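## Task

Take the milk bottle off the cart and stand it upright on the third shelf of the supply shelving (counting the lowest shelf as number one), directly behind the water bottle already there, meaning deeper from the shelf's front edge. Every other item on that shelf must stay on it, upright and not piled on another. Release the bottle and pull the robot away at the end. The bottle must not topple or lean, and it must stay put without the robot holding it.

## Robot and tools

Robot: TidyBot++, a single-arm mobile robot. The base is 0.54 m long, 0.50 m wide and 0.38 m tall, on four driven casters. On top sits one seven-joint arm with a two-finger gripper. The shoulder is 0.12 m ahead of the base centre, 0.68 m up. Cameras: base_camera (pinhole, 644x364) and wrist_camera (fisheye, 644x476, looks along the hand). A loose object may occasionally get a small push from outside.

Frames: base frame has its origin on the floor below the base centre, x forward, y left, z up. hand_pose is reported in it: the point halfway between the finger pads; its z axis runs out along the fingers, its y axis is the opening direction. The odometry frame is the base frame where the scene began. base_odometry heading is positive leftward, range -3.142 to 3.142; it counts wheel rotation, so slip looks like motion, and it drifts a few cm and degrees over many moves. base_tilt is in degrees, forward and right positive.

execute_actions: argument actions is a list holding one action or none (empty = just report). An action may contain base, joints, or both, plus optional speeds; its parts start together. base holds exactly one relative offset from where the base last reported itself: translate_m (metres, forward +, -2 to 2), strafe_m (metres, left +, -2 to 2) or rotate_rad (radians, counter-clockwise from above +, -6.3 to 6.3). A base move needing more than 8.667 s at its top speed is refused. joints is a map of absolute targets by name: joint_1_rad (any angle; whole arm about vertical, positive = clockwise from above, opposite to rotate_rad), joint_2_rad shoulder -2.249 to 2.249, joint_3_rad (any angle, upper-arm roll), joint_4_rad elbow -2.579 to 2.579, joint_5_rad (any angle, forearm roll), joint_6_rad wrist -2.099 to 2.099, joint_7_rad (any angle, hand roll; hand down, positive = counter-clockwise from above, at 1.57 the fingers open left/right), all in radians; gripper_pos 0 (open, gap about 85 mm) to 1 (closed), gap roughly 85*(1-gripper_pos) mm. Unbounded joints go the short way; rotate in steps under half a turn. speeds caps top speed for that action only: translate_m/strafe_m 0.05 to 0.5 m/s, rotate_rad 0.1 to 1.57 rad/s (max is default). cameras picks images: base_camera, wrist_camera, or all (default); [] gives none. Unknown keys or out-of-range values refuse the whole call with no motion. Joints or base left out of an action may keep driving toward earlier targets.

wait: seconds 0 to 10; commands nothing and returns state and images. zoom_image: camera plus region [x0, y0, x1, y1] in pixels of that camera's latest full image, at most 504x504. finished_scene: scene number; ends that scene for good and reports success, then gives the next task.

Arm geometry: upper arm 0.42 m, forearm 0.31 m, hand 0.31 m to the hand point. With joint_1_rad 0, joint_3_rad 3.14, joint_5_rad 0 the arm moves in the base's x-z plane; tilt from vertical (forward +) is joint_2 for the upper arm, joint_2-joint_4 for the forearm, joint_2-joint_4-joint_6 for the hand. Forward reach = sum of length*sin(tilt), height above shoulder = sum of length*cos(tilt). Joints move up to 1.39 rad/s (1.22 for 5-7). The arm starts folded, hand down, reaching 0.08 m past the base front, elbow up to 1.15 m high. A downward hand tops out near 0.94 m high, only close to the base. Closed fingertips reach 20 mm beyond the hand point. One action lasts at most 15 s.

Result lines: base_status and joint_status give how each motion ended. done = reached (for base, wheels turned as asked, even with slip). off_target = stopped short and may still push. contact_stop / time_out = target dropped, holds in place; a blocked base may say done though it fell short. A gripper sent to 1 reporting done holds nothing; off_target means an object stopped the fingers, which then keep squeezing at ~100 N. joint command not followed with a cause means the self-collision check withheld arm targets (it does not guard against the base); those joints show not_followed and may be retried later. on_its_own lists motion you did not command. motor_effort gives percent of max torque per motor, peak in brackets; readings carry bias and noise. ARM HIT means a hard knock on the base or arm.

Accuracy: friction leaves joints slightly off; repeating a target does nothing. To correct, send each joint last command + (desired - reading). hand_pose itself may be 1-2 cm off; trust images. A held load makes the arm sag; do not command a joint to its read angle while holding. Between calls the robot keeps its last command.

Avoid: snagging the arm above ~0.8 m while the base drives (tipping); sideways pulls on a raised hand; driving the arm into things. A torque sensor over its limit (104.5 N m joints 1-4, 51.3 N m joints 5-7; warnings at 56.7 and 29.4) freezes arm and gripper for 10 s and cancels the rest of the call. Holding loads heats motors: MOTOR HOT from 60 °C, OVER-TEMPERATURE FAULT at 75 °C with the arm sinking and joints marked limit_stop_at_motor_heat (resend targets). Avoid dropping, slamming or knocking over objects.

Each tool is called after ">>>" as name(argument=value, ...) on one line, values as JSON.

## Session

>>> execute_actions(actions=[])

Scene clock: 0.00 s.
base_odometry: x=+0.000 y=+0.000 heading=+0.000 (m, m, rad; odometry frame)
base_tilt: forward=-0.1 right=-0.2 (deg)
base_status: not commanded
joint_positions: joint_1_rad=+0.028 joint_2_rad=-0.399 joint_3_rad=+3.184 joint_4_rad=-2.491 joint_5_rad=+0.041 joint_6_rad=-0.904 joint_7_rad=+1.586 gripper_pos=+0.000
joint_status: not commanded
motor_effort: joint_1_rad=+0 joint_2_rad=-1 joint_3_rad=-1 joint_4_rad=+15 joint_5_rad=-1 joint_6_rad=+0 joint_7_rad=+0 (%)
hand_pose: x=+0.2733 y=-0.0179 z=+0.6053 quat_wxyz=(+0.012, +0.997, -0.015, +0.073) (m; base frame)
pictures: base_camera, wrist_camera
Images, in order (width x height): base_camera 644x364, wrist_camera 644x476.

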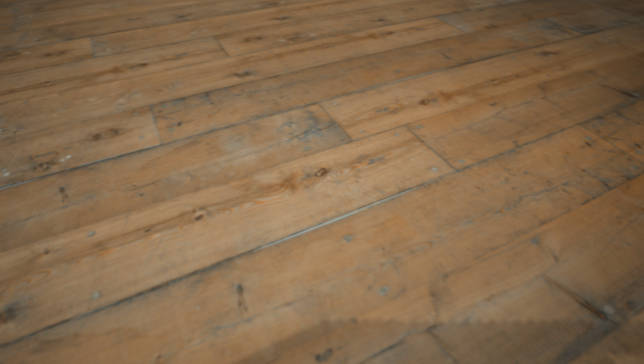

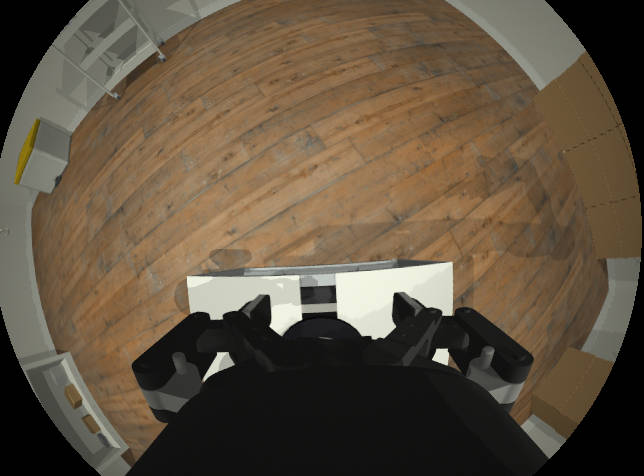

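>>> execute_actions(actions=[{"base":{"rotate_rad":0.7},"joints":{"joint_1_rad":0,"joint_2_rad":0.39,"joint_3_rad":3.14,"joint_4_rad":-2.187,"joint_5_rad":0,"joint_6_rad":0.985,"joint_7_rad":1.57}}])

Scene clock: 6.47 s.
base_odometry: x=+0.000 y=+0.000 heading=+0.700 (m, m, rad; odometry frame)
base_tilt: forward=+0.0 right=-0.2 (deg)
base_status: done
joint_positions: joint_1_rad=+0.020 joint_2_rad=+0.383 joint_3_rad=+3.157 joint_4_rad=-2.204 joint_5_rad=+0.025 joint_6_rad=+0.952 joint_7_rad=+1.586 gripper_pos=+0.000
joint_status: all done
motor_effort: joint_1_rad=+0(2) joint_2_rad=-26(27) joint_3_rad=-1(2) joint_4_rad=+14(16) joint_5_rad=-1(1) joint_6_rad=+6(7) joint_7_rad=+0(1) (%)
hand_pose: x=+0.7525 y=-0.0133 z=+0.7850 quat_wxyz=(+0.017, +0.729, +0.008, +0.684) (m; base frame)
pictures: base_camera, wrist_camera
Images, in order (width x height): base_camera 644x364, wrist_camera 644x476.

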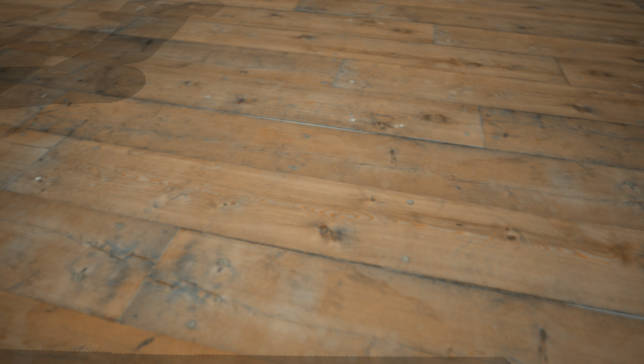

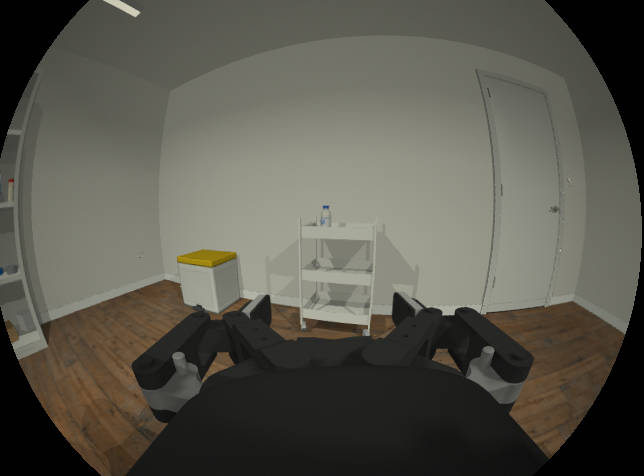

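>>> execute_actions(actions=[{"base":{"translate_m":0.95},"joints":{"joint_1_rad":-0.02,"joint_2_rad":0.19,"joint_3_rad":3.125,"joint_4_rad":-2.04,"joint_5_rad":-0.025,"joint_6_rad":0.59}}])

Scene clock: 12.93 s.
base_odometry: x=+0.726 y=+0.613 heading=+0.700 (m, m, rad; odometry frame)
base_tilt: forward=+0.0 right=-0.2 (deg)
base_status: done
joint_positions: joint_1_rad=-0.001 joint_2_rad=+0.187 joint_3_rad=+3.140 joint_4_rad=-2.052 joint_5_rad=+0.000 joint_6_rad=+0.626 joint_7_rad=+1.586 gripper_pos=+0.000
joint_status: all done
motor_effort: joint_1_rad=+0(0) joint_2_rad=-24(27) joint_3_rad=-2(2) joint_4_rad=+19(19) joint_5_rad=-1(2) joint_6_rad=+6(7) joint_7_rad=+0(0) (%)
hand_pose: x=+0.7550 y=+0.0031 z=+0.8872 quat_wxyz=(+0.004, +0.722, +0.007, +0.692) (m; base frame)
pictures: base_camera, wrist_camera
Images, in order (width x height): base_camera 644x364, wrist_camera 644x476.

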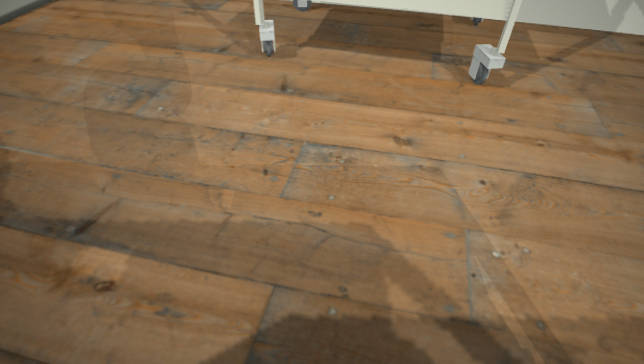

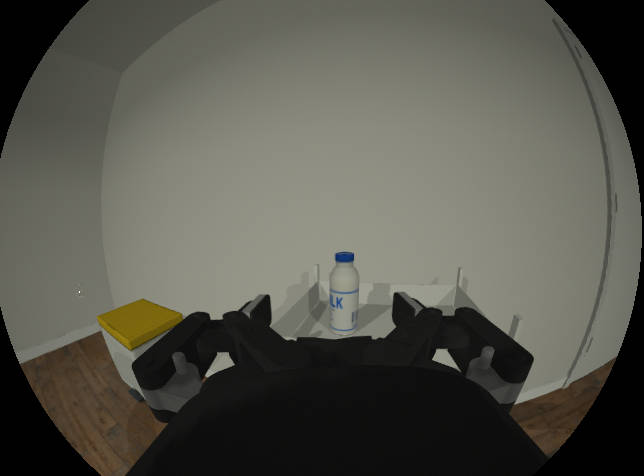

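>>> execute_actions(actions=[{"base":{"strafe_m":-0.025},"joints":{"joint_2_rad":0.36,"joint_4_rad":-2.18,"joint_6_rad":0.89}}], cameras=[])

>>> execute_actions(actions=[{"base":{"translate_m":0.23},"speeds":{"translate_m":0.25}}])

Scene clock: 21.90 s.
base_odometry: x=+0.742 y=+0.594 heading=+0.701 (m, m, rad; odometry frame)
base_tilt: forward=+0.0 right=-0.1 (deg)
base_status: done
joint_positions: joint_1_rad=-0.008 joint_2_rad=+0.362 joint_3_rad=+3.135 joint_4_rad=-2.171 joint_5_rad=-0.002 joint_6_rad=+0.852 joint_7_rad=+1.586 gripper_pos=+0.000
joint_status: all done
motor_effort: joint_1_rad=+0(2) joint_2_rad=-26(29) joint_3_rad=-1(3) joint_4_rad=+15(19) joint_5_rad=-1(1) joint_6_rad=+6(7) joint_7_rad=+0(0) (%)
hand_pose: x=+0.7570 y=+0.0099 z=+0.7828 quat_wxyz=(+0.000, +0.745, +0.009, +0.667) (m; base frame)
pictures: none
No camera images: the call's "cameras" was empty. Leave "cameras" out to get every camera's image.

Scene clock: 23.67 s.
base_odometry: x=+0.918 y=+0.742 heading=+0.700 (m, m, rad; odometry frame)
base_tilt: forward=+0.0 right=-0.2 (deg)
base_status: done
joint_positions: joint_1_rad=-0.008 joint_2_rad=+0.362 joint_3_rad=+3.135 joint_4_rad=-2.172 joint_5_rad=-0.002 joint_6_rad=+0.854 joint_7_rad=+1.586 gripper_pos=+0.000
joint_status: not commanded
motor_effort: joint_1_rad=+0(1) joint_2_rad=-26(29) joint_3_rad=-2(2) joint_4_rad=+15(16) joint_5_rad=-1(1) joint_6_rad=+6(7) joint_7_rad=+0(0) (%)
hand_pose: x=+0.7568 y=+0.0099 z=+0.7834 quat_wxyz=(+0.000, +0.745, +0.009, +0.667) (m; base frame)
pictures: base_camera, wrist_camera
Images, in order (width x height): base_camera 644x364, wrist_camera 644x476.

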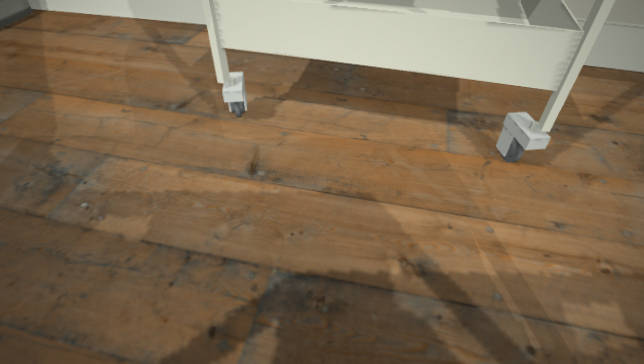

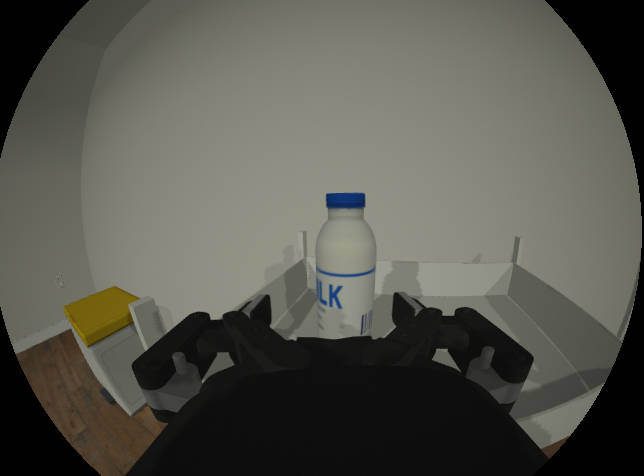

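>>> execute_actions(actions=[{"base":{"strafe_m":-0.017},"speeds":{"strafe_m":0.05},"joints":{"joint_1_rad":-0.008,"joint_3_rad":3.135}}], cameras=[])

>>> execute_actions(actions=[{"base":{"translate_m":0.105},"speeds":{"translate_m":0.12}}], cameras=["wrist_camera"])

>>> execute_actions(actions=[{"joints":{"gripper_pos":1}}], cameras=["wrist_camera"])

Scene clock: 32.23 s.
base_odometry: x=+0.929 y=+0.729 heading=+0.701 (m, m, rad; odometry frame)
base_tilt: forward=+0.0 right=-0.2 (deg)
base_status: done
joint_positions: joint_1_rad=-0.009 joint_2_rad=+0.362 joint_3_rad=+3.135 joint_4_rad=-2.172 joint_5_rad=-0.003 joint_6_rad=+0.854 joint_7_rad=+1.586 gripper_pos=+0.000
joint_status: all done
motor_effort: joint_1_rad=+0(2) joint_2_rad=-26(28) joint_3_rad=-1(1) joint_4_rad=+15(15) joint_5_rad=-1(2) joint_6_rad=+7(7) joint_7_rad=+1(0) (%)
hand_pose: x=+0.7568 y=+0.0100 z=+0.7834 quat_wxyz=(-0.001, +0.745, +0.009, +0.667) (m; base frame)
pictures: none
No camera images: the call's "cameras" was empty. Leave "cameras" out to get every camera's image.

Scene clock: 33.70 s.
base_odometry: x=+1.010 y=+0.797 heading=+0.700 (m, m, rad; odometry frame)
base_tilt: forward=+0.0 right=-0.2 (deg)
base_status: done
joint_positions: joint_1_rad=-0.009 joint_2_rad=+0.362 joint_3_rad=+3.135 joint_4_rad=-2.172 joint_5_rad=-0.003 joint_6_rad=+0.854 joint_7_rad=+1.586 gripper_pos=+0.000
joint_status: not commanded
motor_effort: joint_1_rad=+0(1) joint_2_rad=-26(28) joint_3_rad=-2(2) joint_4_rad=+15(16) joint_5_rad=-1(1) joint_6_rad=+6(7) joint_7_rad=+0(0) (%)
hand_pose: x=+0.7567 y=+0.0100 z=+0.7837 quat_wxyz=(-0.001, +0.744, +0.009, +0.668) (m; base frame)
pictures: wrist_camera
Images, in order (width x height): wrist_camera 644x476.

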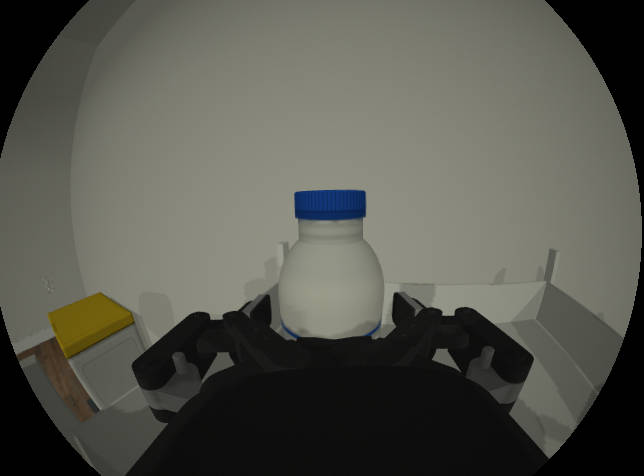

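Scene clock: 34.80 s.
base_odometry: x=+1.010 y=+0.797 heading=+0.700 (m, m, rad; odometry frame)
base_tilt: forward=+0.0 right=-0.2 (deg)
base_status: not commanded
joint_positions: joint_1_rad=-0.009 joint_2_rad=+0.362 joint_3_rad=+3.135 joint_4_rad=-2.172 joint_5_rad=-0.003 joint_6_rad=+0.855 joint_7_rad=+1.586 gripper_pos=+0.280
joint_status: gripper_pos off_target (ended at +0.280, target +1.000)
motor_effort: joint_1_rad=+0(1) joint_2_rad=-26(27) joint_3_rad=-2(2) joint_4_rad=+15(15) joint_5_rad=-1(2) joint_6_rad=+6(6) joint_7_rad=+0(0) (%)
hand_pose: x=+0.7567 y=+0.0100 z=+0.7838 quat_wxyz=(-0.001, +0.744, +0.009, +0.668) (m; base frame)
pictures: wrist_camera
Images, in order (width x height): wrist_camera 644x476.

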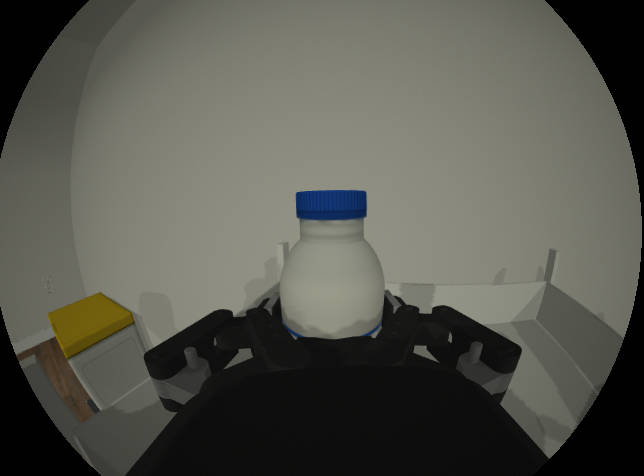

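>>> execute_actions(actions=[{"joints":{"joint_2_rad":0.16,"joint_4_rad":-2.02,"joint_6_rad":0.62}}], cameras=[])

>>> execute_actions(actions=[{"base":{"translate_m":-0.8},"joints":{"joint_2_rad":0.01,"joint_4_rad":-1.22,"joint_6_rad":-0.38}}], cameras=[])

>>> execute_actions(actions=[{"base":{"rotate_rad":1.35}}])

Scene clock: 42.83 s.
base_odometry: x=+1.010 y=+0.797 heading=+0.700 (m, m, rad; odometry frame)
base_tilt: forward=+0.0 right=-0.2 (deg)
base_status: not commanded
joint_positions: joint_1_rad=-0.009 joint_2_rad=+0.187 joint_3_rad=+3.135 joint_4_rad=-2.054 joint_5_rad=-0.003 joint_6_rad=+0.629 joint_7_rad=+1.586 gripper_pos=+0.280
joint_status: all done
motor_effort: joint_1_rad=+0(0) joint_2_rad=-29(35) joint_3_rad=-1(2) joint_4_rad=+23(24) joint_5_rad=-2(1) joint_6_rad=+11(12) joint_7_rad=+1(0) (%)
hand_pose: x=+0.7544 y=+0.0103 z=+0.8873 quat_wxyz=(-0.001, +0.721, +0.009, +0.692) (m; base frame)
pictures: none
No camera images: the call's "cameras" was empty. Leave "cameras" out to get every camera's image.

Scene clock: 45.93 s.
base_odometry: x=+0.398 y=+0.282 heading=+0.700 (m, m, rad; odometry frame)
base_tilt: forward=-0.1 right=-0.2 (deg)
base_status: done
joint_positions: joint_1_rad=-0.009 joint_2_rad=+0.038 joint_3_rad=+3.135 joint_4_rad=-1.262 joint_5_rad=-0.003 joint_6_rad=-0.374 joint_7_rad=+1.586 gripper_pos=+0.280
joint_status: joint_4_rad off_target (ended at -1.262, target -1.220); the others done
motor_effort: joint_1_rad=+0(5) joint_2_rad=-27(35) joint_3_rad=-1(4) joint_4_rad=+28(28) joint_5_rad=-2(2) joint_6_rad=+11(12) joint_7_rad=+1(0) (%)
hand_pose: x=+0.7475 y=+0.0113 z=+1.1543 quat_wxyz=(-0.001, +0.743, +0.011, +0.670) (m; base frame)
pictures: none
No camera images: the call's "cameras" was empty. Leave "cameras" out to get every camera's image.

Scene clock: 48.27 s.
base_odometry: x=+0.398 y=+0.282 heading=+2.050 (m, m, rad; odometry frame)
base_tilt: forward=+0.0 right=-0.2 (deg)
base_status: done
joint_positions: joint_1_rad=-0.017 joint_2_rad=+0.047 joint_3_rad=+3.127 joint_4_rad=-1.262 joint_5_rad=-0.006 joint_6_rad=-0.374 joint_7_rad=+1.586 gripper_pos=+0.280
joint_status: not commanded
motor_effort: joint_1_rad=+0(4) joint_2_rad=-28(32) joint_3_rad=-1(3) joint_4_rad=+27(28) joint_5_rad=+0(0) joint_6_rad=+11(11) joint_7_rad=+0(0) (%)
hand_pose: x=+0.7513 y=+0.0215 z=+1.1487 quat_wxyz=(-0.008, +0.745, +0.016, +0.666) (m; base frame)
pictures: base_camera, wrist_camera
Images, in order (width x height): base_camera 644x364, wrist_camera 644x476.

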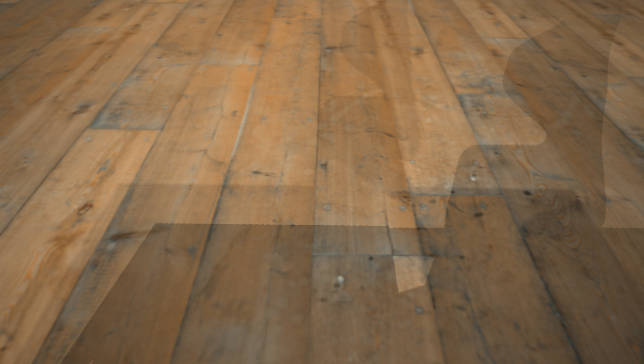

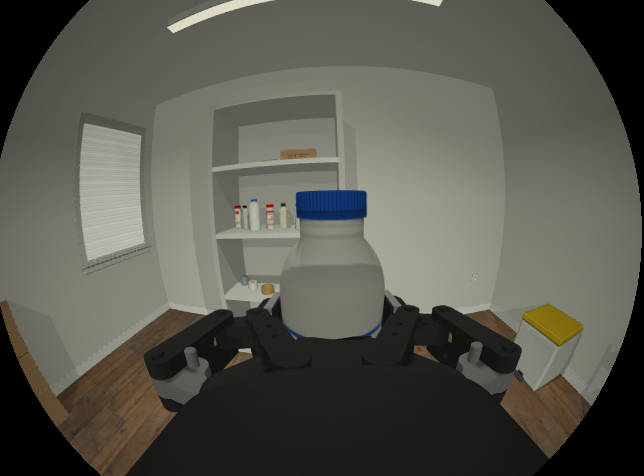

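>>> execute_actions(actions=[{"base":{"translate_m":0.9},"joints":{"joint_1_rad":0.02,"joint_3_rad":3.155,"joint_5_rad":0}}])

Scene clock: 56.07 s.
base_odometry: x=-0.018 y=+1.080 heading=+2.050 (m, m, rad; odometry frame)
base_tilt: forward=+0.0 right=-0.2 (deg)
base_status: done
joint_positions: joint_1_rad=+0.007 joint_2_rad=+0.044 joint_3_rad=+3.145 joint_4_rad=-1.262 joint_5_rad=-0.006 joint_6_rad=-0.376 joint_7_rad=+1.586 gripper_pos=+0.280
joint_status: all done
motor_effort: joint_1_rad=+0(1) joint_2_rad=-27(31) joint_3_rad=-1(1) joint_4_rad=+27(29) joint_5_rad=-1(0) joint_6_rad=+10(11) joint_7_rad=+0(0) (%)
hand_pose: x=+0.7501 y=-0.0043 z=+1.1506 quat_wxyz=(+0.006, +0.745, +0.001, +0.667) (m; base frame)
pictures: base_camera, wrist_camera
Images, in order (width x height): base_camera 644x364, wrist_camera 644x476.

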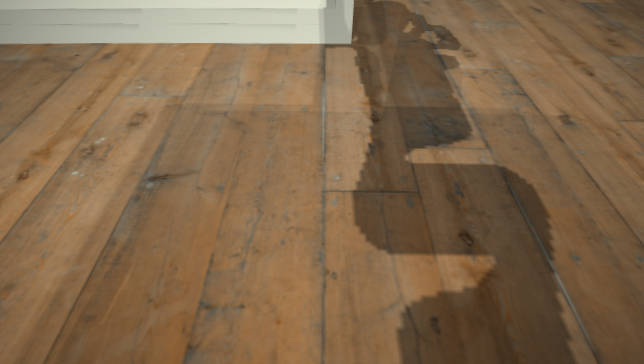

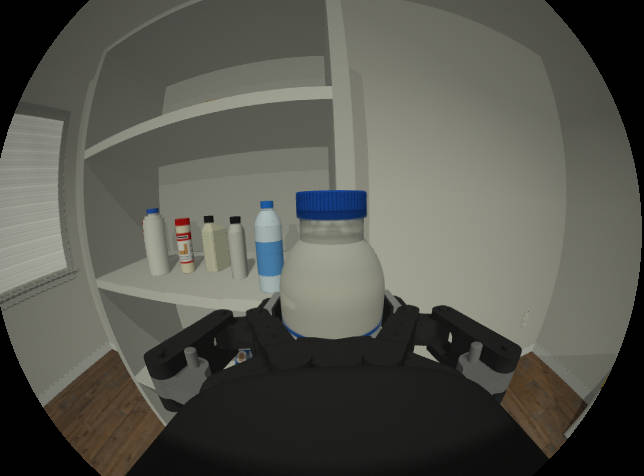

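>>> execute_actions(actions=[{"base":{"strafe_m":0.405},"joints":{"joint_1_rad":0.007,"joint_3_rad":3.145}}], cameras=["wrist_camera"])

>>> execute_actions(actions=[{"base":{"translate_m":0.2}}])

Scene clock: 66.90 s.
base_odometry: x=-0.378 y=+0.893 heading=+2.050 (m, m, rad; odometry frame)
base_tilt: forward=+0.0 right=-0.2 (deg)
base_status: done
joint_positions: joint_1_rad=+0.004 joint_2_rad=+0.044 joint_3_rad=+3.140 joint_4_rad=-1.262 joint_5_rad=-0.006 joint_6_rad=-0.376 joint_7_rad=+1.586 gripper_pos=+0.280
joint_status: all done
motor_effort: joint_1_rad=+0(4) joint_2_rad=-28(28) joint_3_rad=-1(2) joint_4_rad=+28(27) joint_5_rad=-1(1) joint_6_rad=+11(11) joint_7_rad=+0(0) (%)
hand_pose: x=+0.7501 y=+0.0003 z=+1.1505 quat_wxyz=(+0.003, +0.745, +0.003, +0.667) (m; base frame)
pictures: wrist_camera
Images, in order (width x height): wrist_camera 644x476.

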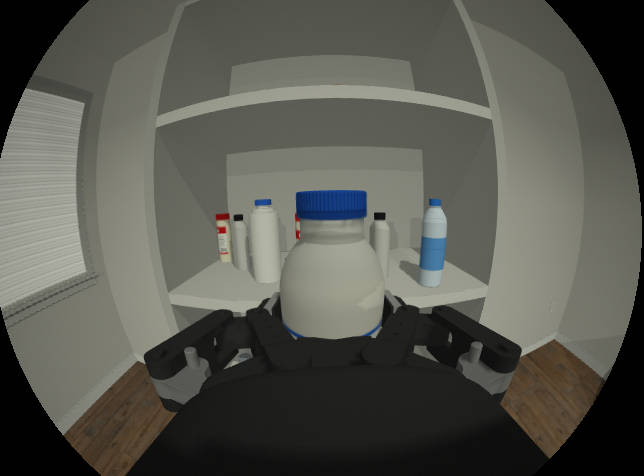

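Scene clock: 68.53 s.
base_odometry: x=-0.470 y=+1.071 heading=+2.050 (m, m, rad; odometry frame)
base_tilt: forward=+0.0 right=-0.2 (deg)
base_status: done
joint_positions: joint_1_rad=+0.004 joint_2_rad=+0.048 joint_3_rad=+3.140 joint_4_rad=-1.261 joint_5_rad=-0.006 joint_6_rad=-0.377 joint_7_rad=+1.586 gripper_pos=+0.280
joint_status: not commanded
motor_effort: joint_1_rad=+0(1) joint_2_rad=-28(32) joint_3_rad=-2(2) joint_4_rad=+27(28) joint_5_rad=-2(1) joint_6_rad=+11(11) joint_7_rad=+0(0) (%)
hand_pose: x=+0.7520 y=+0.0003 z=+1.1478 quat_wxyz=(+0.003, +0.746, +0.003, +0.665) (m; base frame)
pictures: base_camera, wrist_camera
Images, in order (width x height): base_camera 644x364, wrist_camera 644x476.

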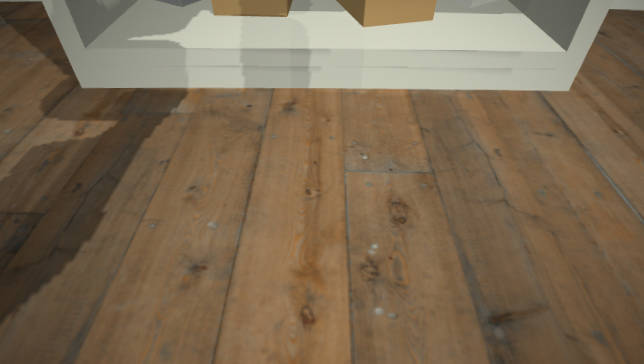

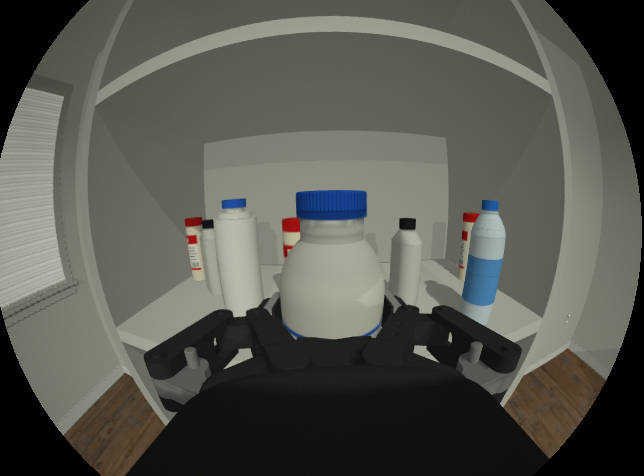

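>>> execute_actions(actions=[{"base":{"strafe_m":-0.03},"speeds":{"strafe_m":0.08},"joints":{"joint_4_rad":-1.19}}], cameras=[])

>>> execute_actions(actions=[{"base":{"translate_m":0.21},"speeds":{"translate_m":0.15}}], cameras=[])

>>> execute_actions(actions=[{"joints":{"joint_4_rad":-1.31,"joint_6_rad":-0.25}}])

Scene clock: 78.73 s.
base_odometry: x=-0.444 y=+1.085 heading=+2.050 (m, m, rad; odometry frame)
base_tilt: forward=+0.0 right=-0.2 (deg)
base_status: done
joint_positions: joint_1_rad=+0.004 joint_2_rad=+0.044 joint_3_rad=+3.142 joint_4_rad=-1.235 joint_5_rad=-0.006 joint_6_rad=-0.377 joint_7_rad=+1.586 gripper_pos=+0.280
joint_status: joint_4_rad off_target (ended at -1.235, target -1.190)
motor_effort: joint_1_rad=+0(3) joint_2_rad=-27(30) joint_3_rad=-1(2) joint_4_rad=+27(29) joint_5_rad=-1(0) joint_6_rad=+11(11) joint_7_rad=+0(0) (%)
hand_pose: x=+0.7489 y=-0.0006 z=+1.1658 quat_wxyz=(+0.004, +0.737, +0.003, +0.676) (m; base frame)
pictures: none
No camera images: the call's "cameras" was empty. Leave "cameras" out to get every camera's image.

Scene clock: 80.80 s.
base_odometry: x=-0.541 y=+1.271 heading=+2.050 (m, m, rad; odometry frame)
base_tilt: forward=+0.0 right=-0.2 (deg)
base_status: done
joint_positions: joint_1_rad=+0.004 joint_2_rad=+0.043 joint_3_rad=+3.142 joint_4_rad=-1.235 joint_5_rad=-0.006 joint_6_rad=-0.377 joint_7_rad=+1.586 gripper_pos=+0.280
joint_status: not commanded
motor_effort: joint_1_rad=+0(1) joint_2_rad=-27(31) joint_3_rad=-1(0) joint_4_rad=+27(28) joint_5_rad=-1(1) joint_6_rad=+10(11) joint_7_rad=+1(1) (%)
hand_pose: x=+0.7484 y=-0.0006 z=+1.1666 quat_wxyz=(+0.004, +0.736, +0.003, +0.677) (m; base frame)
pictures: none
No camera images: the call's "cameras" was empty. Leave "cameras" out to get every camera's image.

Scene clock: 81.77 s.
base_odometry: x=-0.541 y=+1.271 heading=+2.050 (m, m, rad; odometry frame)
base_tilt: forward=+0.0 right=-0.2 (deg)
base_status: not commanded
joint_positions: joint_1_rad=+0.004 joint_2_rad=+0.044 joint_3_rad=+3.142 joint_4_rad=-1.335 joint_5_rad=-0.006 joint_6_rad=-0.317 joint_7_rad=+1.586 gripper_pos=+0.280
joint_status: joint_6_rad off_target (ended at -0.317, target -0.250); the others done
motor_effort: joint_1_rad=+0(0) joint_2_rad=-29(30) joint_3_rad=-2(1) joint_4_rad=+27(29) joint_5_rad=-1(2) joint_6_rad=+10(11) joint_7_rad=+0(0) (%)
hand_pose: x=+0.7548 y=-0.0007 z=+1.1238 quat_wxyz=(+0.004, +0.750, +0.003, +0.662) (m; base frame)
pictures: base_camera, wrist_camera
Images, in order (width x height): base_camera 644x364, wrist_camera 644x476.

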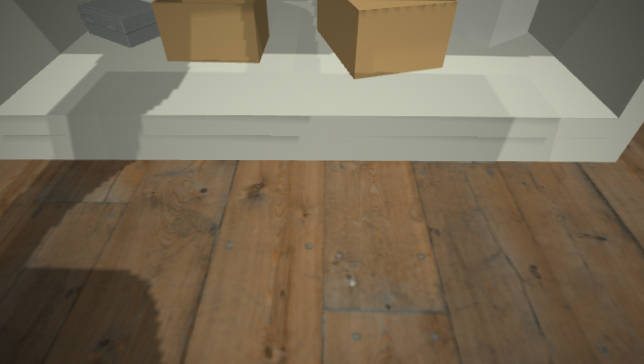

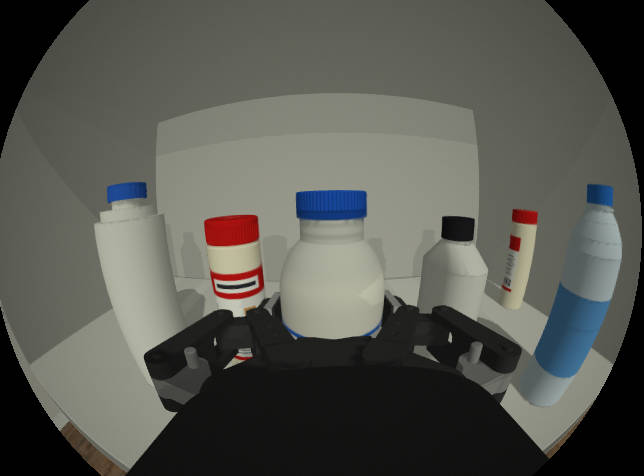

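>>> execute_actions(actions=[{"joints":{"joint_4_rad":-1.38,"joint_6_rad":-0.17}}], cameras=[])

Scene clock: 85.17 s.
base_odometry: x=-0.540 y=+1.271 heading=+2.050 (m, m, rad; odometry frame)
base_tilt: forward=+0.0 right=-0.2 (deg)
base_status: not commanded
joint_positions: joint_1_rad=+0.004 joint_2_rad=+0.043 joint_3_rad=+3.142 joint_4_rad=-1.393 joint_5_rad=-0.006 joint_6_rad=-0.229 joint_7_rad=+1.586 gripper_pos=+0.280
joint_status: joint_6_rad off_target (ended at -0.229, target -0.170); the others done
motor_effort: joint_1_rad=+0(0) joint_2_rad=-27(29) joint_3_rad=-1(2) joint_4_rad=+27(28) joint_5_rad=-1(1) joint_6_rad=+10(11) joint_7_rad=+0(0) (%)
hand_pose: x=+0.7587 y=-0.0009 z=+1.1145 quat_wxyz=(+0.004, +0.740, +0.002, +0.673) (m; base frame)
pictures: none
No camera images: the call's "cameras" was empty. Leave "cameras" out to get every camera's image.

>>> execute_actions(actions=[{"joints":{"joint_4_rad":-1.42}}], cameras=[])

Scene clock: 88.33 s.
base_odometry: x=-0.540 y=+1.271 heading=+2.050 (m, m, rad; odometry frame)
base_tilt: forward=+0.0 right=-0.2 (deg)
base_status: not commanded
joint_positions: joint_1_rad=+0.004 joint_2_rad=+0.033 joint_3_rad=+3.142 joint_4_rad=-1.411 joint_5_rad=-0.006 joint_6_rad=-0.214 joint_7_rad=+1.586 gripper_pos=+0.280
joint_status: all done
motor_effort: joint_1_rad=+0(0) joint_2_rad=-24(27) joint_3_rad=-1(1) joint_4_rad=+24(28) joint_5_rad=-2(1) joint_6_rad=+8(10) joint_7_rad=+0(0) (%)
hand_pose: x=+0.7549 y=-0.0009 z=+1.1145 quat_wxyz=(+0.004, +0.738, +0.002, +0.675) (m; base frame)
pictures: none
No camera images: the call's "cameras" was empty. Leave "cameras" out to get every camera's image.

>>> execute_actions(actions=[{"joints":{"gripper_pos":0,"joint_2_rad":0.03,"joint_6_rad":-0.2}}], cameras=[])

>>> execute_actions(actions=[{"base":{"translate_m":-0.15},"speeds":{"translate_m":0.25}}], cameras=["wrist_camera"])

>>> execute_actions(actions=[{"base":{"strafe_m":-0.227},"speeds":{"strafe_m":0.25}}], cameras=["wrist_camera"])

Scene clock: 93.77 s.
base_odometry: x=-0.540 y=+1.271 heading=+2.050 (m, m, rad; odometry frame)
base_tilt: forward=-0.1 right=-0.2 (deg)
base_status: not commanded
joint_positions: joint_1_rad=+0.004 joint_2_rad=+0.033 joint_3_rad=+3.142 joint_4_rad=-1.413 joint_5_rad=-0.006 joint_6_rad=-0.214 joint_7_rad=+1.586 gripper_pos=+0.000
joint_status: all done
motor_effort: joint_1_rad=+0(0) joint_2_rad=-21(24) joint_3_rad=-1(1) joint_4_rad=+22(24) joint_5_rad=-1(1) joint_6_rad=+6(8) joint_7_rad=+0(0) (%)
hand_pose: x=+0.7550 y=-0.0009 z=+1.1136 quat_wxyz=(+0.004, +0.738, +0.002, +0.675) (m; base frame)
pictures: none
No camera images: the call's "cameras" was empty. Leave "cameras" out to get every camera's image.

Scene clock: 95.23 s.
base_odometry: x=-0.471 y=+1.138 heading=+2.050 (m, m, rad; odometry frame)
base_tilt: forward=+0.0 right=-0.2 (deg)
base_status: done
joint_positions: joint_1_rad=+0.004 joint_2_rad=+0.027 joint_3_rad=+3.142 joint_4_rad=-1.413 joint_5_rad=-0.006 joint_6_rad=-0.214 joint_7_rad=+1.586 gripper_pos=+0.000
joint_status: not commanded
motor_effort: joint_1_rad=+0(2) joint_2_rad=-22(26) joint_3_rad=-1(4) joint_4_rad=+22(23) joint_5_rad=-1(2) joint_6_rad=+6(7) joint_7_rad=+0(1) (%)
hand_pose: x=+0.7521 y=-0.0011 z=+1.1178 quat_wxyz=(+0.004, +0.736, +0.002, +0.677) (m; base frame)
pictures: wrist_camera
Images, in order (width x height): wrist_camera 644x476.

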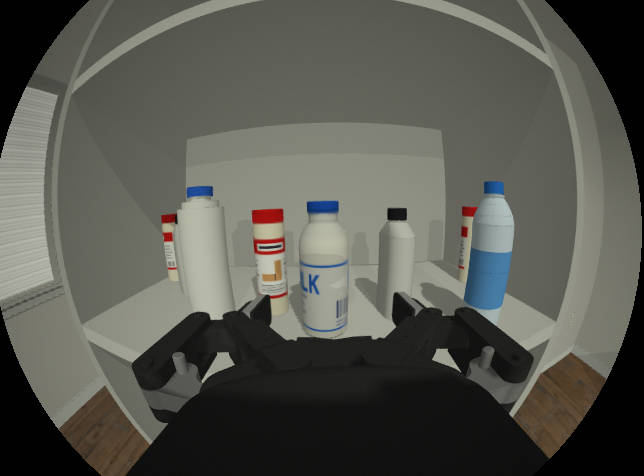

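Scene clock: 97.00 s.
base_odometry: x=-0.270 y=+1.243 heading=+2.050 (m, m, rad; odometry frame)
base_tilt: forward=-0.1 right=-0.2 (deg)
base_status: done
joint_positions: joint_1_rad=+0.004 joint_2_rad=+0.027 joint_3_rad=+3.143 joint_4_rad=-1.413 joint_5_rad=-0.006 joint_6_rad=-0.214 joint_7_rad=+1.586 gripper_pos=+0.000
joint_status: not commanded
motor_effort: joint_1_rad=+0(3) joint_2_rad=-22(22) joint_3_rad=-2(1) joint_4_rad=+22(23) joint_5_rad=-1(1) joint_6_rad=+7(6) joint_7_rad=+0(0) (%)
hand_pose: x=+0.7522 y=-0.0018 z=+1.1178 quat_wxyz=(+0.005, +0.736, +0.002, +0.677) (m; base frame)
pictures: wrist_camera
Images, in order (width x height): wrist_camera 644x476.

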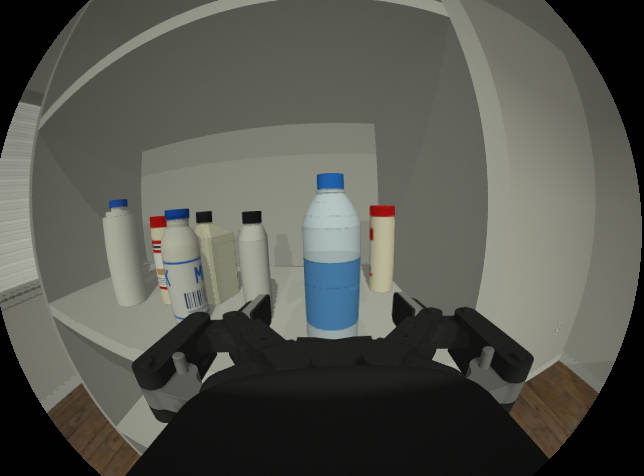

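>>> execute_actions(actions=[{"base":{"strafe_m":-0.007},"speeds":{"strafe_m":0.05}}], cameras=[])

>>> execute_actions(actions=[{"base":{"translate_m":0.115},"speeds":{"translate_m":0.12}}], cameras=["wrist_camera"])

>>> execute_actions(actions=[{"joints":{"gripper_pos":1}}], cameras=[])

>>> execute_actions(actions=[{"joints":{"joint_4_rad":-1.34,"joint_2_rad":0.0,"joint_6_rad":-0.18}}], cameras=[])

>>> execute_actions(actions=[{"base":{"translate_m":-0.05},"speeds":{"translate_m":0.12}}], cameras=["wrist_camera"])

Scene clock: 111.87 s.
base_odometry: x=-0.263 y=+1.246 heading=+2.050 (m, m, rad; odometry frame)
base_tilt: forward=+0.0 right=-0.2 (deg)
base_status: done
joint_positions: joint_1_rad=+0.005 joint_2_rad=+0.027 joint_3_rad=+3.144 joint_4_rad=-1.413 joint_5_rad=-0.006 joint_6_rad=-0.214 joint_7_rad=+1.586 gripper_pos=+0.000
joint_status: not commanded
motor_effort: joint_1_rad=+0(2) joint_2_rad=-22(23) joint_3_rad=-1(4) joint_4_rad=+23(23) joint_5_rad=-1(1) joint_6_rad=+6(7) joint_7_rad=+0(0) (%)
hand_pose: x=+0.7522 y=-0.0029 z=+1.1178 quat_wxyz=(+0.005, +0.736, +0.001, +0.677) (m; base frame)
pictures: none
No camera images: the call's "cameras" was empty. Leave "cameras" out to get every camera's image.

Scene clock: 113.43 s.
base_odometry: x=-0.316 y=+1.348 heading=+2.050 (m, m, rad; odometry frame)
base_tilt: forward=+0.0 right=-0.2 (deg)
base_status: done
joint_positions: joint_1_rad=+0.005 joint_2_rad=+0.031 joint_3_rad=+3.144 joint_4_rad=-1.413 joint_5_rad=-0.006 joint_6_rad=-0.214 joint_7_rad=+1.586 gripper_pos=+0.000
joint_status: not commanded
motor_effort: joint_1_rad=+0(1) joint_2_rad=-22(25) joint_3_rad=-2(2) joint_4_rad=+22(23) joint_5_rad=-1(1) joint_6_rad=+6(7) joint_7_rad=+0(0) (%)
hand_pose: x=+0.7540 y=-0.0029 z=+1.1152 quat_wxyz=(+0.005, +0.737, +0.001, +0.676) (m; base frame)
pictures: wrist_camera
Images, in order (width x height): wrist_camera 644x476.

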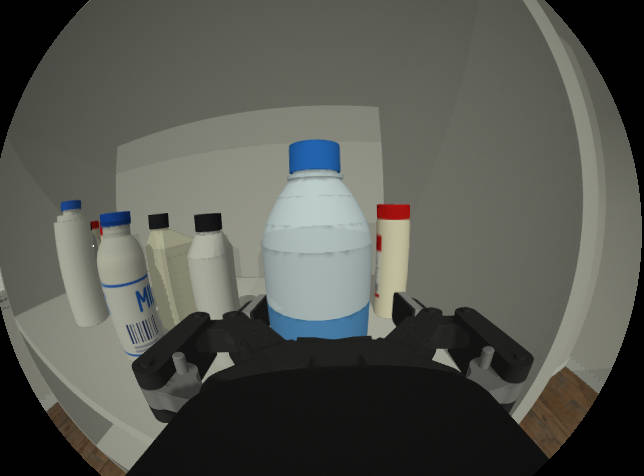

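Scene clock: 114.53 s.
base_odometry: x=-0.316 y=+1.348 heading=+2.050 (m, m, rad; odometry frame)
base_tilt: forward=+0.0 right=-0.2 (deg)
base_status: not commanded
joint_positions: joint_1_rad=+0.004 joint_2_rad=+0.028 joint_3_rad=+3.140 joint_4_rad=-1.413 joint_5_rad=-0.006 joint_6_rad=-0.214 joint_7_rad=+1.586 gripper_pos=+0.302
joint_status: gripper_pos off_target (ended at +0.302, target +1.000)
motor_effort: joint_1_rad=+0(3) joint_2_rad=-20(22) joint_3_rad=-1(2) joint_4_rad=+20(22) joint_5_rad=-1(0) joint_6_rad=+6(7) joint_7_rad=+0(0) (%)
hand_pose: x=+0.7527 y=+0.0005 z=+1.1168 quat_wxyz=(+0.003, +0.736, +0.003, +0.677) (m; base frame)
pictures: none
No camera images: the call's "cameras" was empty. Leave "cameras" out to get every camera's image.

Scene clock: 115.47 s.
base_odometry: x=-0.316 y=+1.348 heading=+2.050 (m, m, rad; odometry frame)
base_tilt: forward=+0.0 right=-0.2 (deg)
base_status: not commanded
joint_positions: joint_1_rad=+0.004 joint_2_rad=+0.031 joint_3_rad=+3.140 joint_4_rad=-1.389 joint_5_rad=-0.006 joint_6_rad=-0.214 joint_7_rad=+1.586 gripper_pos=+0.302
joint_status: joint_4_rad off_target (ended at -1.389, target -1.340); the others done
motor_effort: joint_1_rad=+0(0) joint_2_rad=-28(28) joint_3_rad=-1(1) joint_4_rad=+28(29) joint_5_rad=-1(1) joint_6_rad=+10(11) joint_7_rad=+0(0) (%)
hand_pose: x=+0.7536 y=+0.0005 z=+1.1296 quat_wxyz=(+0.003, +0.729, +0.003, +0.684) (m; base frame)
pictures: none
No camera images: the call's "cameras" was empty. Leave "cameras" out to get every camera's image.

Scene clock: 116.50 s.
base_odometry: x=-0.293 y=+1.304 heading=+2.051 (m, m, rad; odometry frame)
base_tilt: forward=+0.0 right=-0.2 (deg)
base_status: done
joint_positions: joint_1_rad=+0.004 joint_2_rad=+0.027 joint_3_rad=+3.140 joint_4_rad=-1.387 joint_5_rad=-0.006 joint_6_rad=-0.214 joint_7_rad=+1.586 gripper_pos=+0.302
joint_status: not commanded
motor_effort: joint_1_rad=+0(1) joint_2_rad=-28(32) joint_3_rad=-1(2) joint_4_rad=+28(29) joint_5_rad=-1(0) joint_6_rad=+11(11) joint_7_rad=+0(0) (%)
hand_pose: x=+0.7516 y=+0.0005 z=+1.1333 quat_wxyz=(+0.003, +0.727, +0.003, +0.686) (m; base frame)
pictures: wrist_camera
Images, in order (width x height): wrist_camera 644x476.

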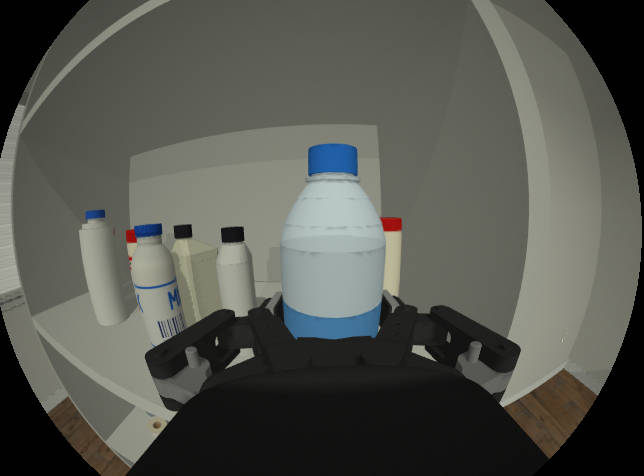

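>>> execute_actions(actions=[{"base":{"strafe_m":0.247},"speeds":{"strafe_m":0.2}}], cameras=["wrist_camera"])

Scene clock: 122.20 s.
base_odometry: x=-0.513 y=+1.190 heading=+2.050 (m, m, rad; odometry frame)
base_tilt: forward=+0.0 right=-0.2 (deg)
base_status: done
joint_positions: joint_1_rad=+0.004 joint_2_rad=+0.027 joint_3_rad=+3.141 joint_4_rad=-1.387 joint_5_rad=-0.006 joint_6_rad=-0.214 joint_7_rad=+1.586 gripper_pos=+0.302
joint_status: not commanded
motor_effort: joint_1_rad=+0(3) joint_2_rad=-27(28) joint_3_rad=-1(2) joint_4_rad=+28(28) joint_5_rad=-2(1) joint_6_rad=+11(11) joint_7_rad=+0(0) (%)
hand_pose: x=+0.7516 y=-0.0002 z=+1.1335 quat_wxyz=(+0.004, +0.727, +0.003, +0.686) (m; base frame)
pictures: wrist_camera
Images, in order (width x height): wrist_camera 644x476.

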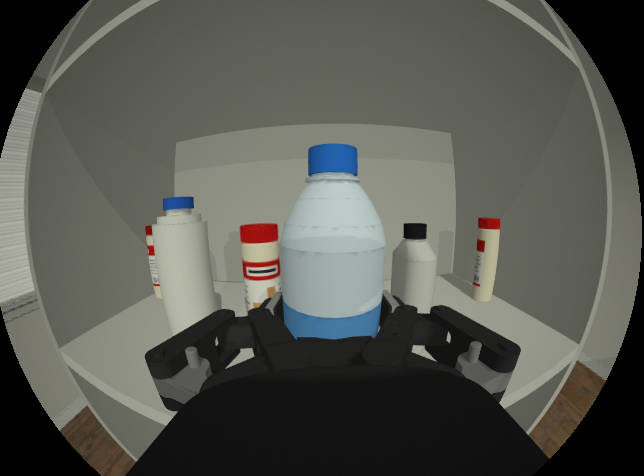

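>>> execute_actions(actions=[{"base":{"translate_m":0.042},"speeds":{"translate_m":0.05}}], cameras=[])

>>> execute_actions(actions=[{"base":{"translate_m":-0.012},"speeds":{"translate_m":0.05}}], cameras=[])

>>> execute_actions(actions=[{"joints":{"joint_4_rad":-1.42}}], cameras=["wrist_camera"])

Scene clock: 129.33 s.
base_odometry: x=-0.532 y=+1.227 heading=+2.051 (m, m, rad; odometry frame)
base_tilt: forward=-0.1 right=-0.2 (deg)
base_status: done
joint_positions: joint_1_rad=+0.004 joint_2_rad=+0.027 joint_3_rad=+3.141 joint_4_rad=-1.386 joint_5_rad=-0.006 joint_6_rad=-0.214 joint_7_rad=+1.586 gripper_pos=+0.302
joint_status: not commanded
motor_effort: joint_1_rad=+0(1) joint_2_rad=-28(30) joint_3_rad=-1(2) joint_4_rad=+28(29) joint_5_rad=-1(1) joint_6_rad=+11(11) joint_7_rad=+0(0) (%)
hand_pose: x=+0.7518 y=-0.0002 z=+1.1338 quat_wxyz=(+0.004, +0.727, +0.003, +0.687) (m; base frame)
pictures: none
No camera images: the call's "cameras" was empty. Leave "cameras" out to get every camera's image.

Scene clock: 130.03 s.
base_odometry: x=-0.526 y=+1.216 heading=+2.051 (m, m, rad; odometry frame)
base_tilt: forward=+0.0 right=-0.2 (deg)
base_status: done
joint_positions: joint_1_rad=+0.004 joint_2_rad=+0.027 joint_3_rad=+3.141 joint_4_rad=-1.386 joint_5_rad=-0.006 joint_6_rad=-0.214 joint_7_rad=+1.586 gripper_pos=+0.302
joint_status: not commanded
motor_effort: joint_1_rad=+0(1) joint_2_rad=-27(31) joint_3_rad=-1(0) joint_4_rad=+27(29) joint_5_rad=-1(1) joint_6_rad=+11(11) joint_7_rad=+0(0) (%)
hand_pose: x=+0.7514 y=-0.0002 z=+1.1345 quat_wxyz=(+0.004, +0.727, +0.003, +0.687) (m; base frame)
pictures: none
No camera images: the call's "cameras" was empty. Leave "cameras" out to get every camera's image.

Scene clock: 130.87 s.
base_odometry: x=-0.526 y=+1.216 heading=+2.051 (m, m, rad; odometry frame)
base_tilt: forward=+0.0 right=-0.2 (deg)
base_status: not commanded
joint_positions: joint_1_rad=+0.004 joint_2_rad=+0.023 joint_3_rad=+3.141 joint_4_rad=-1.419 joint_5_rad=-0.006 joint_6_rad=-0.210 joint_7_rad=+1.586 gripper_pos=+0.302
joint_status: all done
motor_effort: joint_1_rad=+0(2) joint_2_rad=-25(28) joint_3_rad=-1(1) joint_4_rad=+25(28) joint_5_rad=+0(1) joint_6_rad=+8(11) joint_7_rad=+0(0) (%)
hand_pose: x=+0.7509 y=-0.0002 z=+1.1172 quat_wxyz=(+0.004, +0.735, +0.003, +0.678) (m; base frame)
pictures: wrist_camera
Images, in order (width x height): wrist_camera 644x476.

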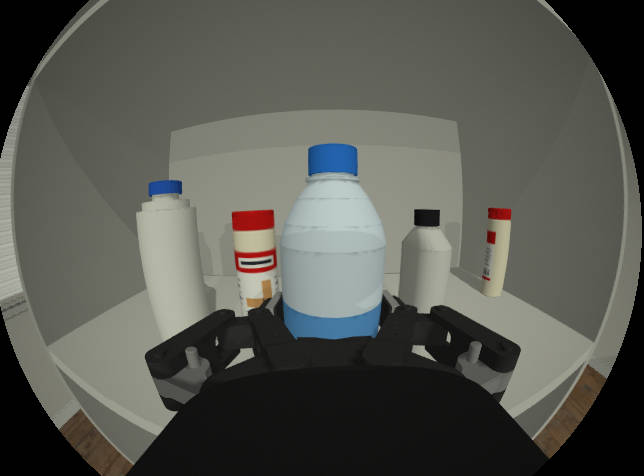

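>>> execute_actions(actions=[{"joints":{"gripper_pos":0}}], cameras=[])

>>> execute_actions(actions=[{"base":{"translate_m":-0.45}}])

>>> zoom_image(camera="wrist_camera", region=[220, 160, 440, 310])

Scene clock: 135.67 s.
base_odometry: x=-0.526 y=+1.216 heading=+2.051 (m, m, rad; odometry frame)
base_tilt: forward=+0.0 right=-0.2 (deg)
base_status: not commanded
joint_positions: joint_1_rad=+0.004 joint_2_rad=+0.010 joint_3_rad=+3.141 joint_4_rad=-1.419 joint_5_rad=-0.006 joint_6_rad=-0.210 joint_7_rad=+1.586 gripper_pos=+0.000
joint_status: all done
motor_effort: joint_1_rad=+0(0) joint_2_rad=-22(25) joint_3_rad=-1(1) joint_4_rad=+22(24) joint_5_rad=-2(1) joint_6_rad=+6(8) joint_7_rad=+0(0) (%)
hand_pose: x=+0.7451 y=-0.0002 z=+1.1254 quat_wxyz=(+0.004, +0.731, +0.003, +0.682) (m; base frame)
pictures: none
No camera images: the call's "cameras" was empty. Leave "cameras" out to get every camera's image.

Scene clock: 137.93 s.
base_odometry: x=-0.319 y=+0.817 heading=+2.050 (m, m, rad; odometry frame)
base_tilt: forward=-0.1 right=-0.2 (deg)
base_status: done
joint_positions: joint_1_rad=+0.004 joint_2_rad=-0.005 joint_3_rad=+3.141 joint_4_rad=-1.419 joint_5_rad=-0.006 joint_6_rad=-0.210 joint_7_rad=+1.586 gripper_pos=+0.000
joint_status: not commanded
motor_effort: joint_1_rad=+0(1) joint_2_rad=-21(26) joint_3_rad=-1(3) joint_4_rad=+22(23) joint_5_rad=-1(1) joint_6_rad=+6(7) joint_7_rad=+0(1) (%)
hand_pose: x=+0.7385 y=-0.0004 z=+1.1347 quat_wxyz=(+0.004, +0.726, +0.003, +0.688) (m; base frame)
pictures: base_camera, wrist_camera
Images, in order (width x height): base_camera 644x364, wrist_camera 644x476.

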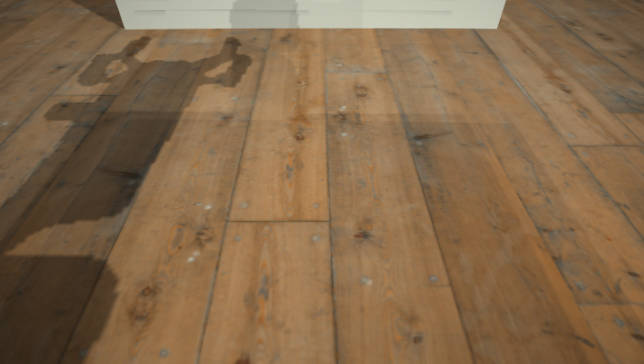

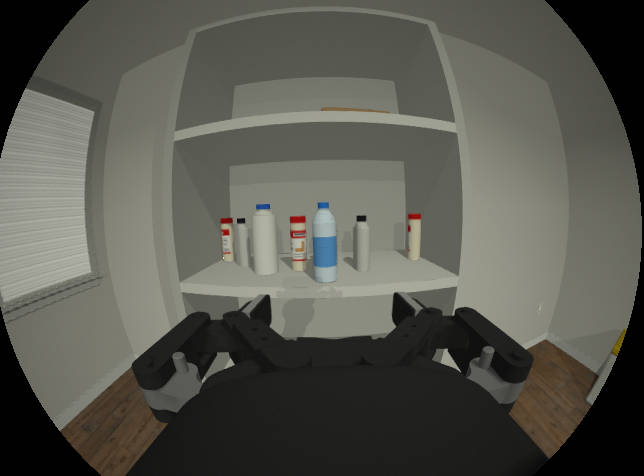

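Region (220, 160, 440, 310) of wrist_camera's 644x476 image, scaled by 2.291; it fills the top 344 rows of this view, and the rest is white.

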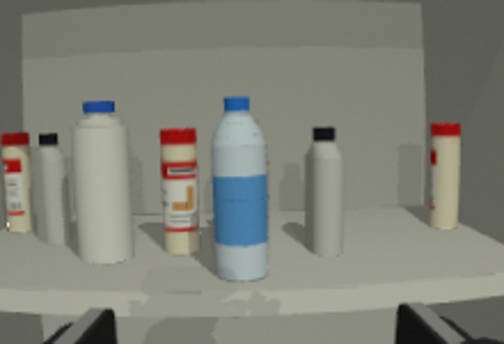

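>>> finished_scene(scene=2)

The scene is finished: the task was done.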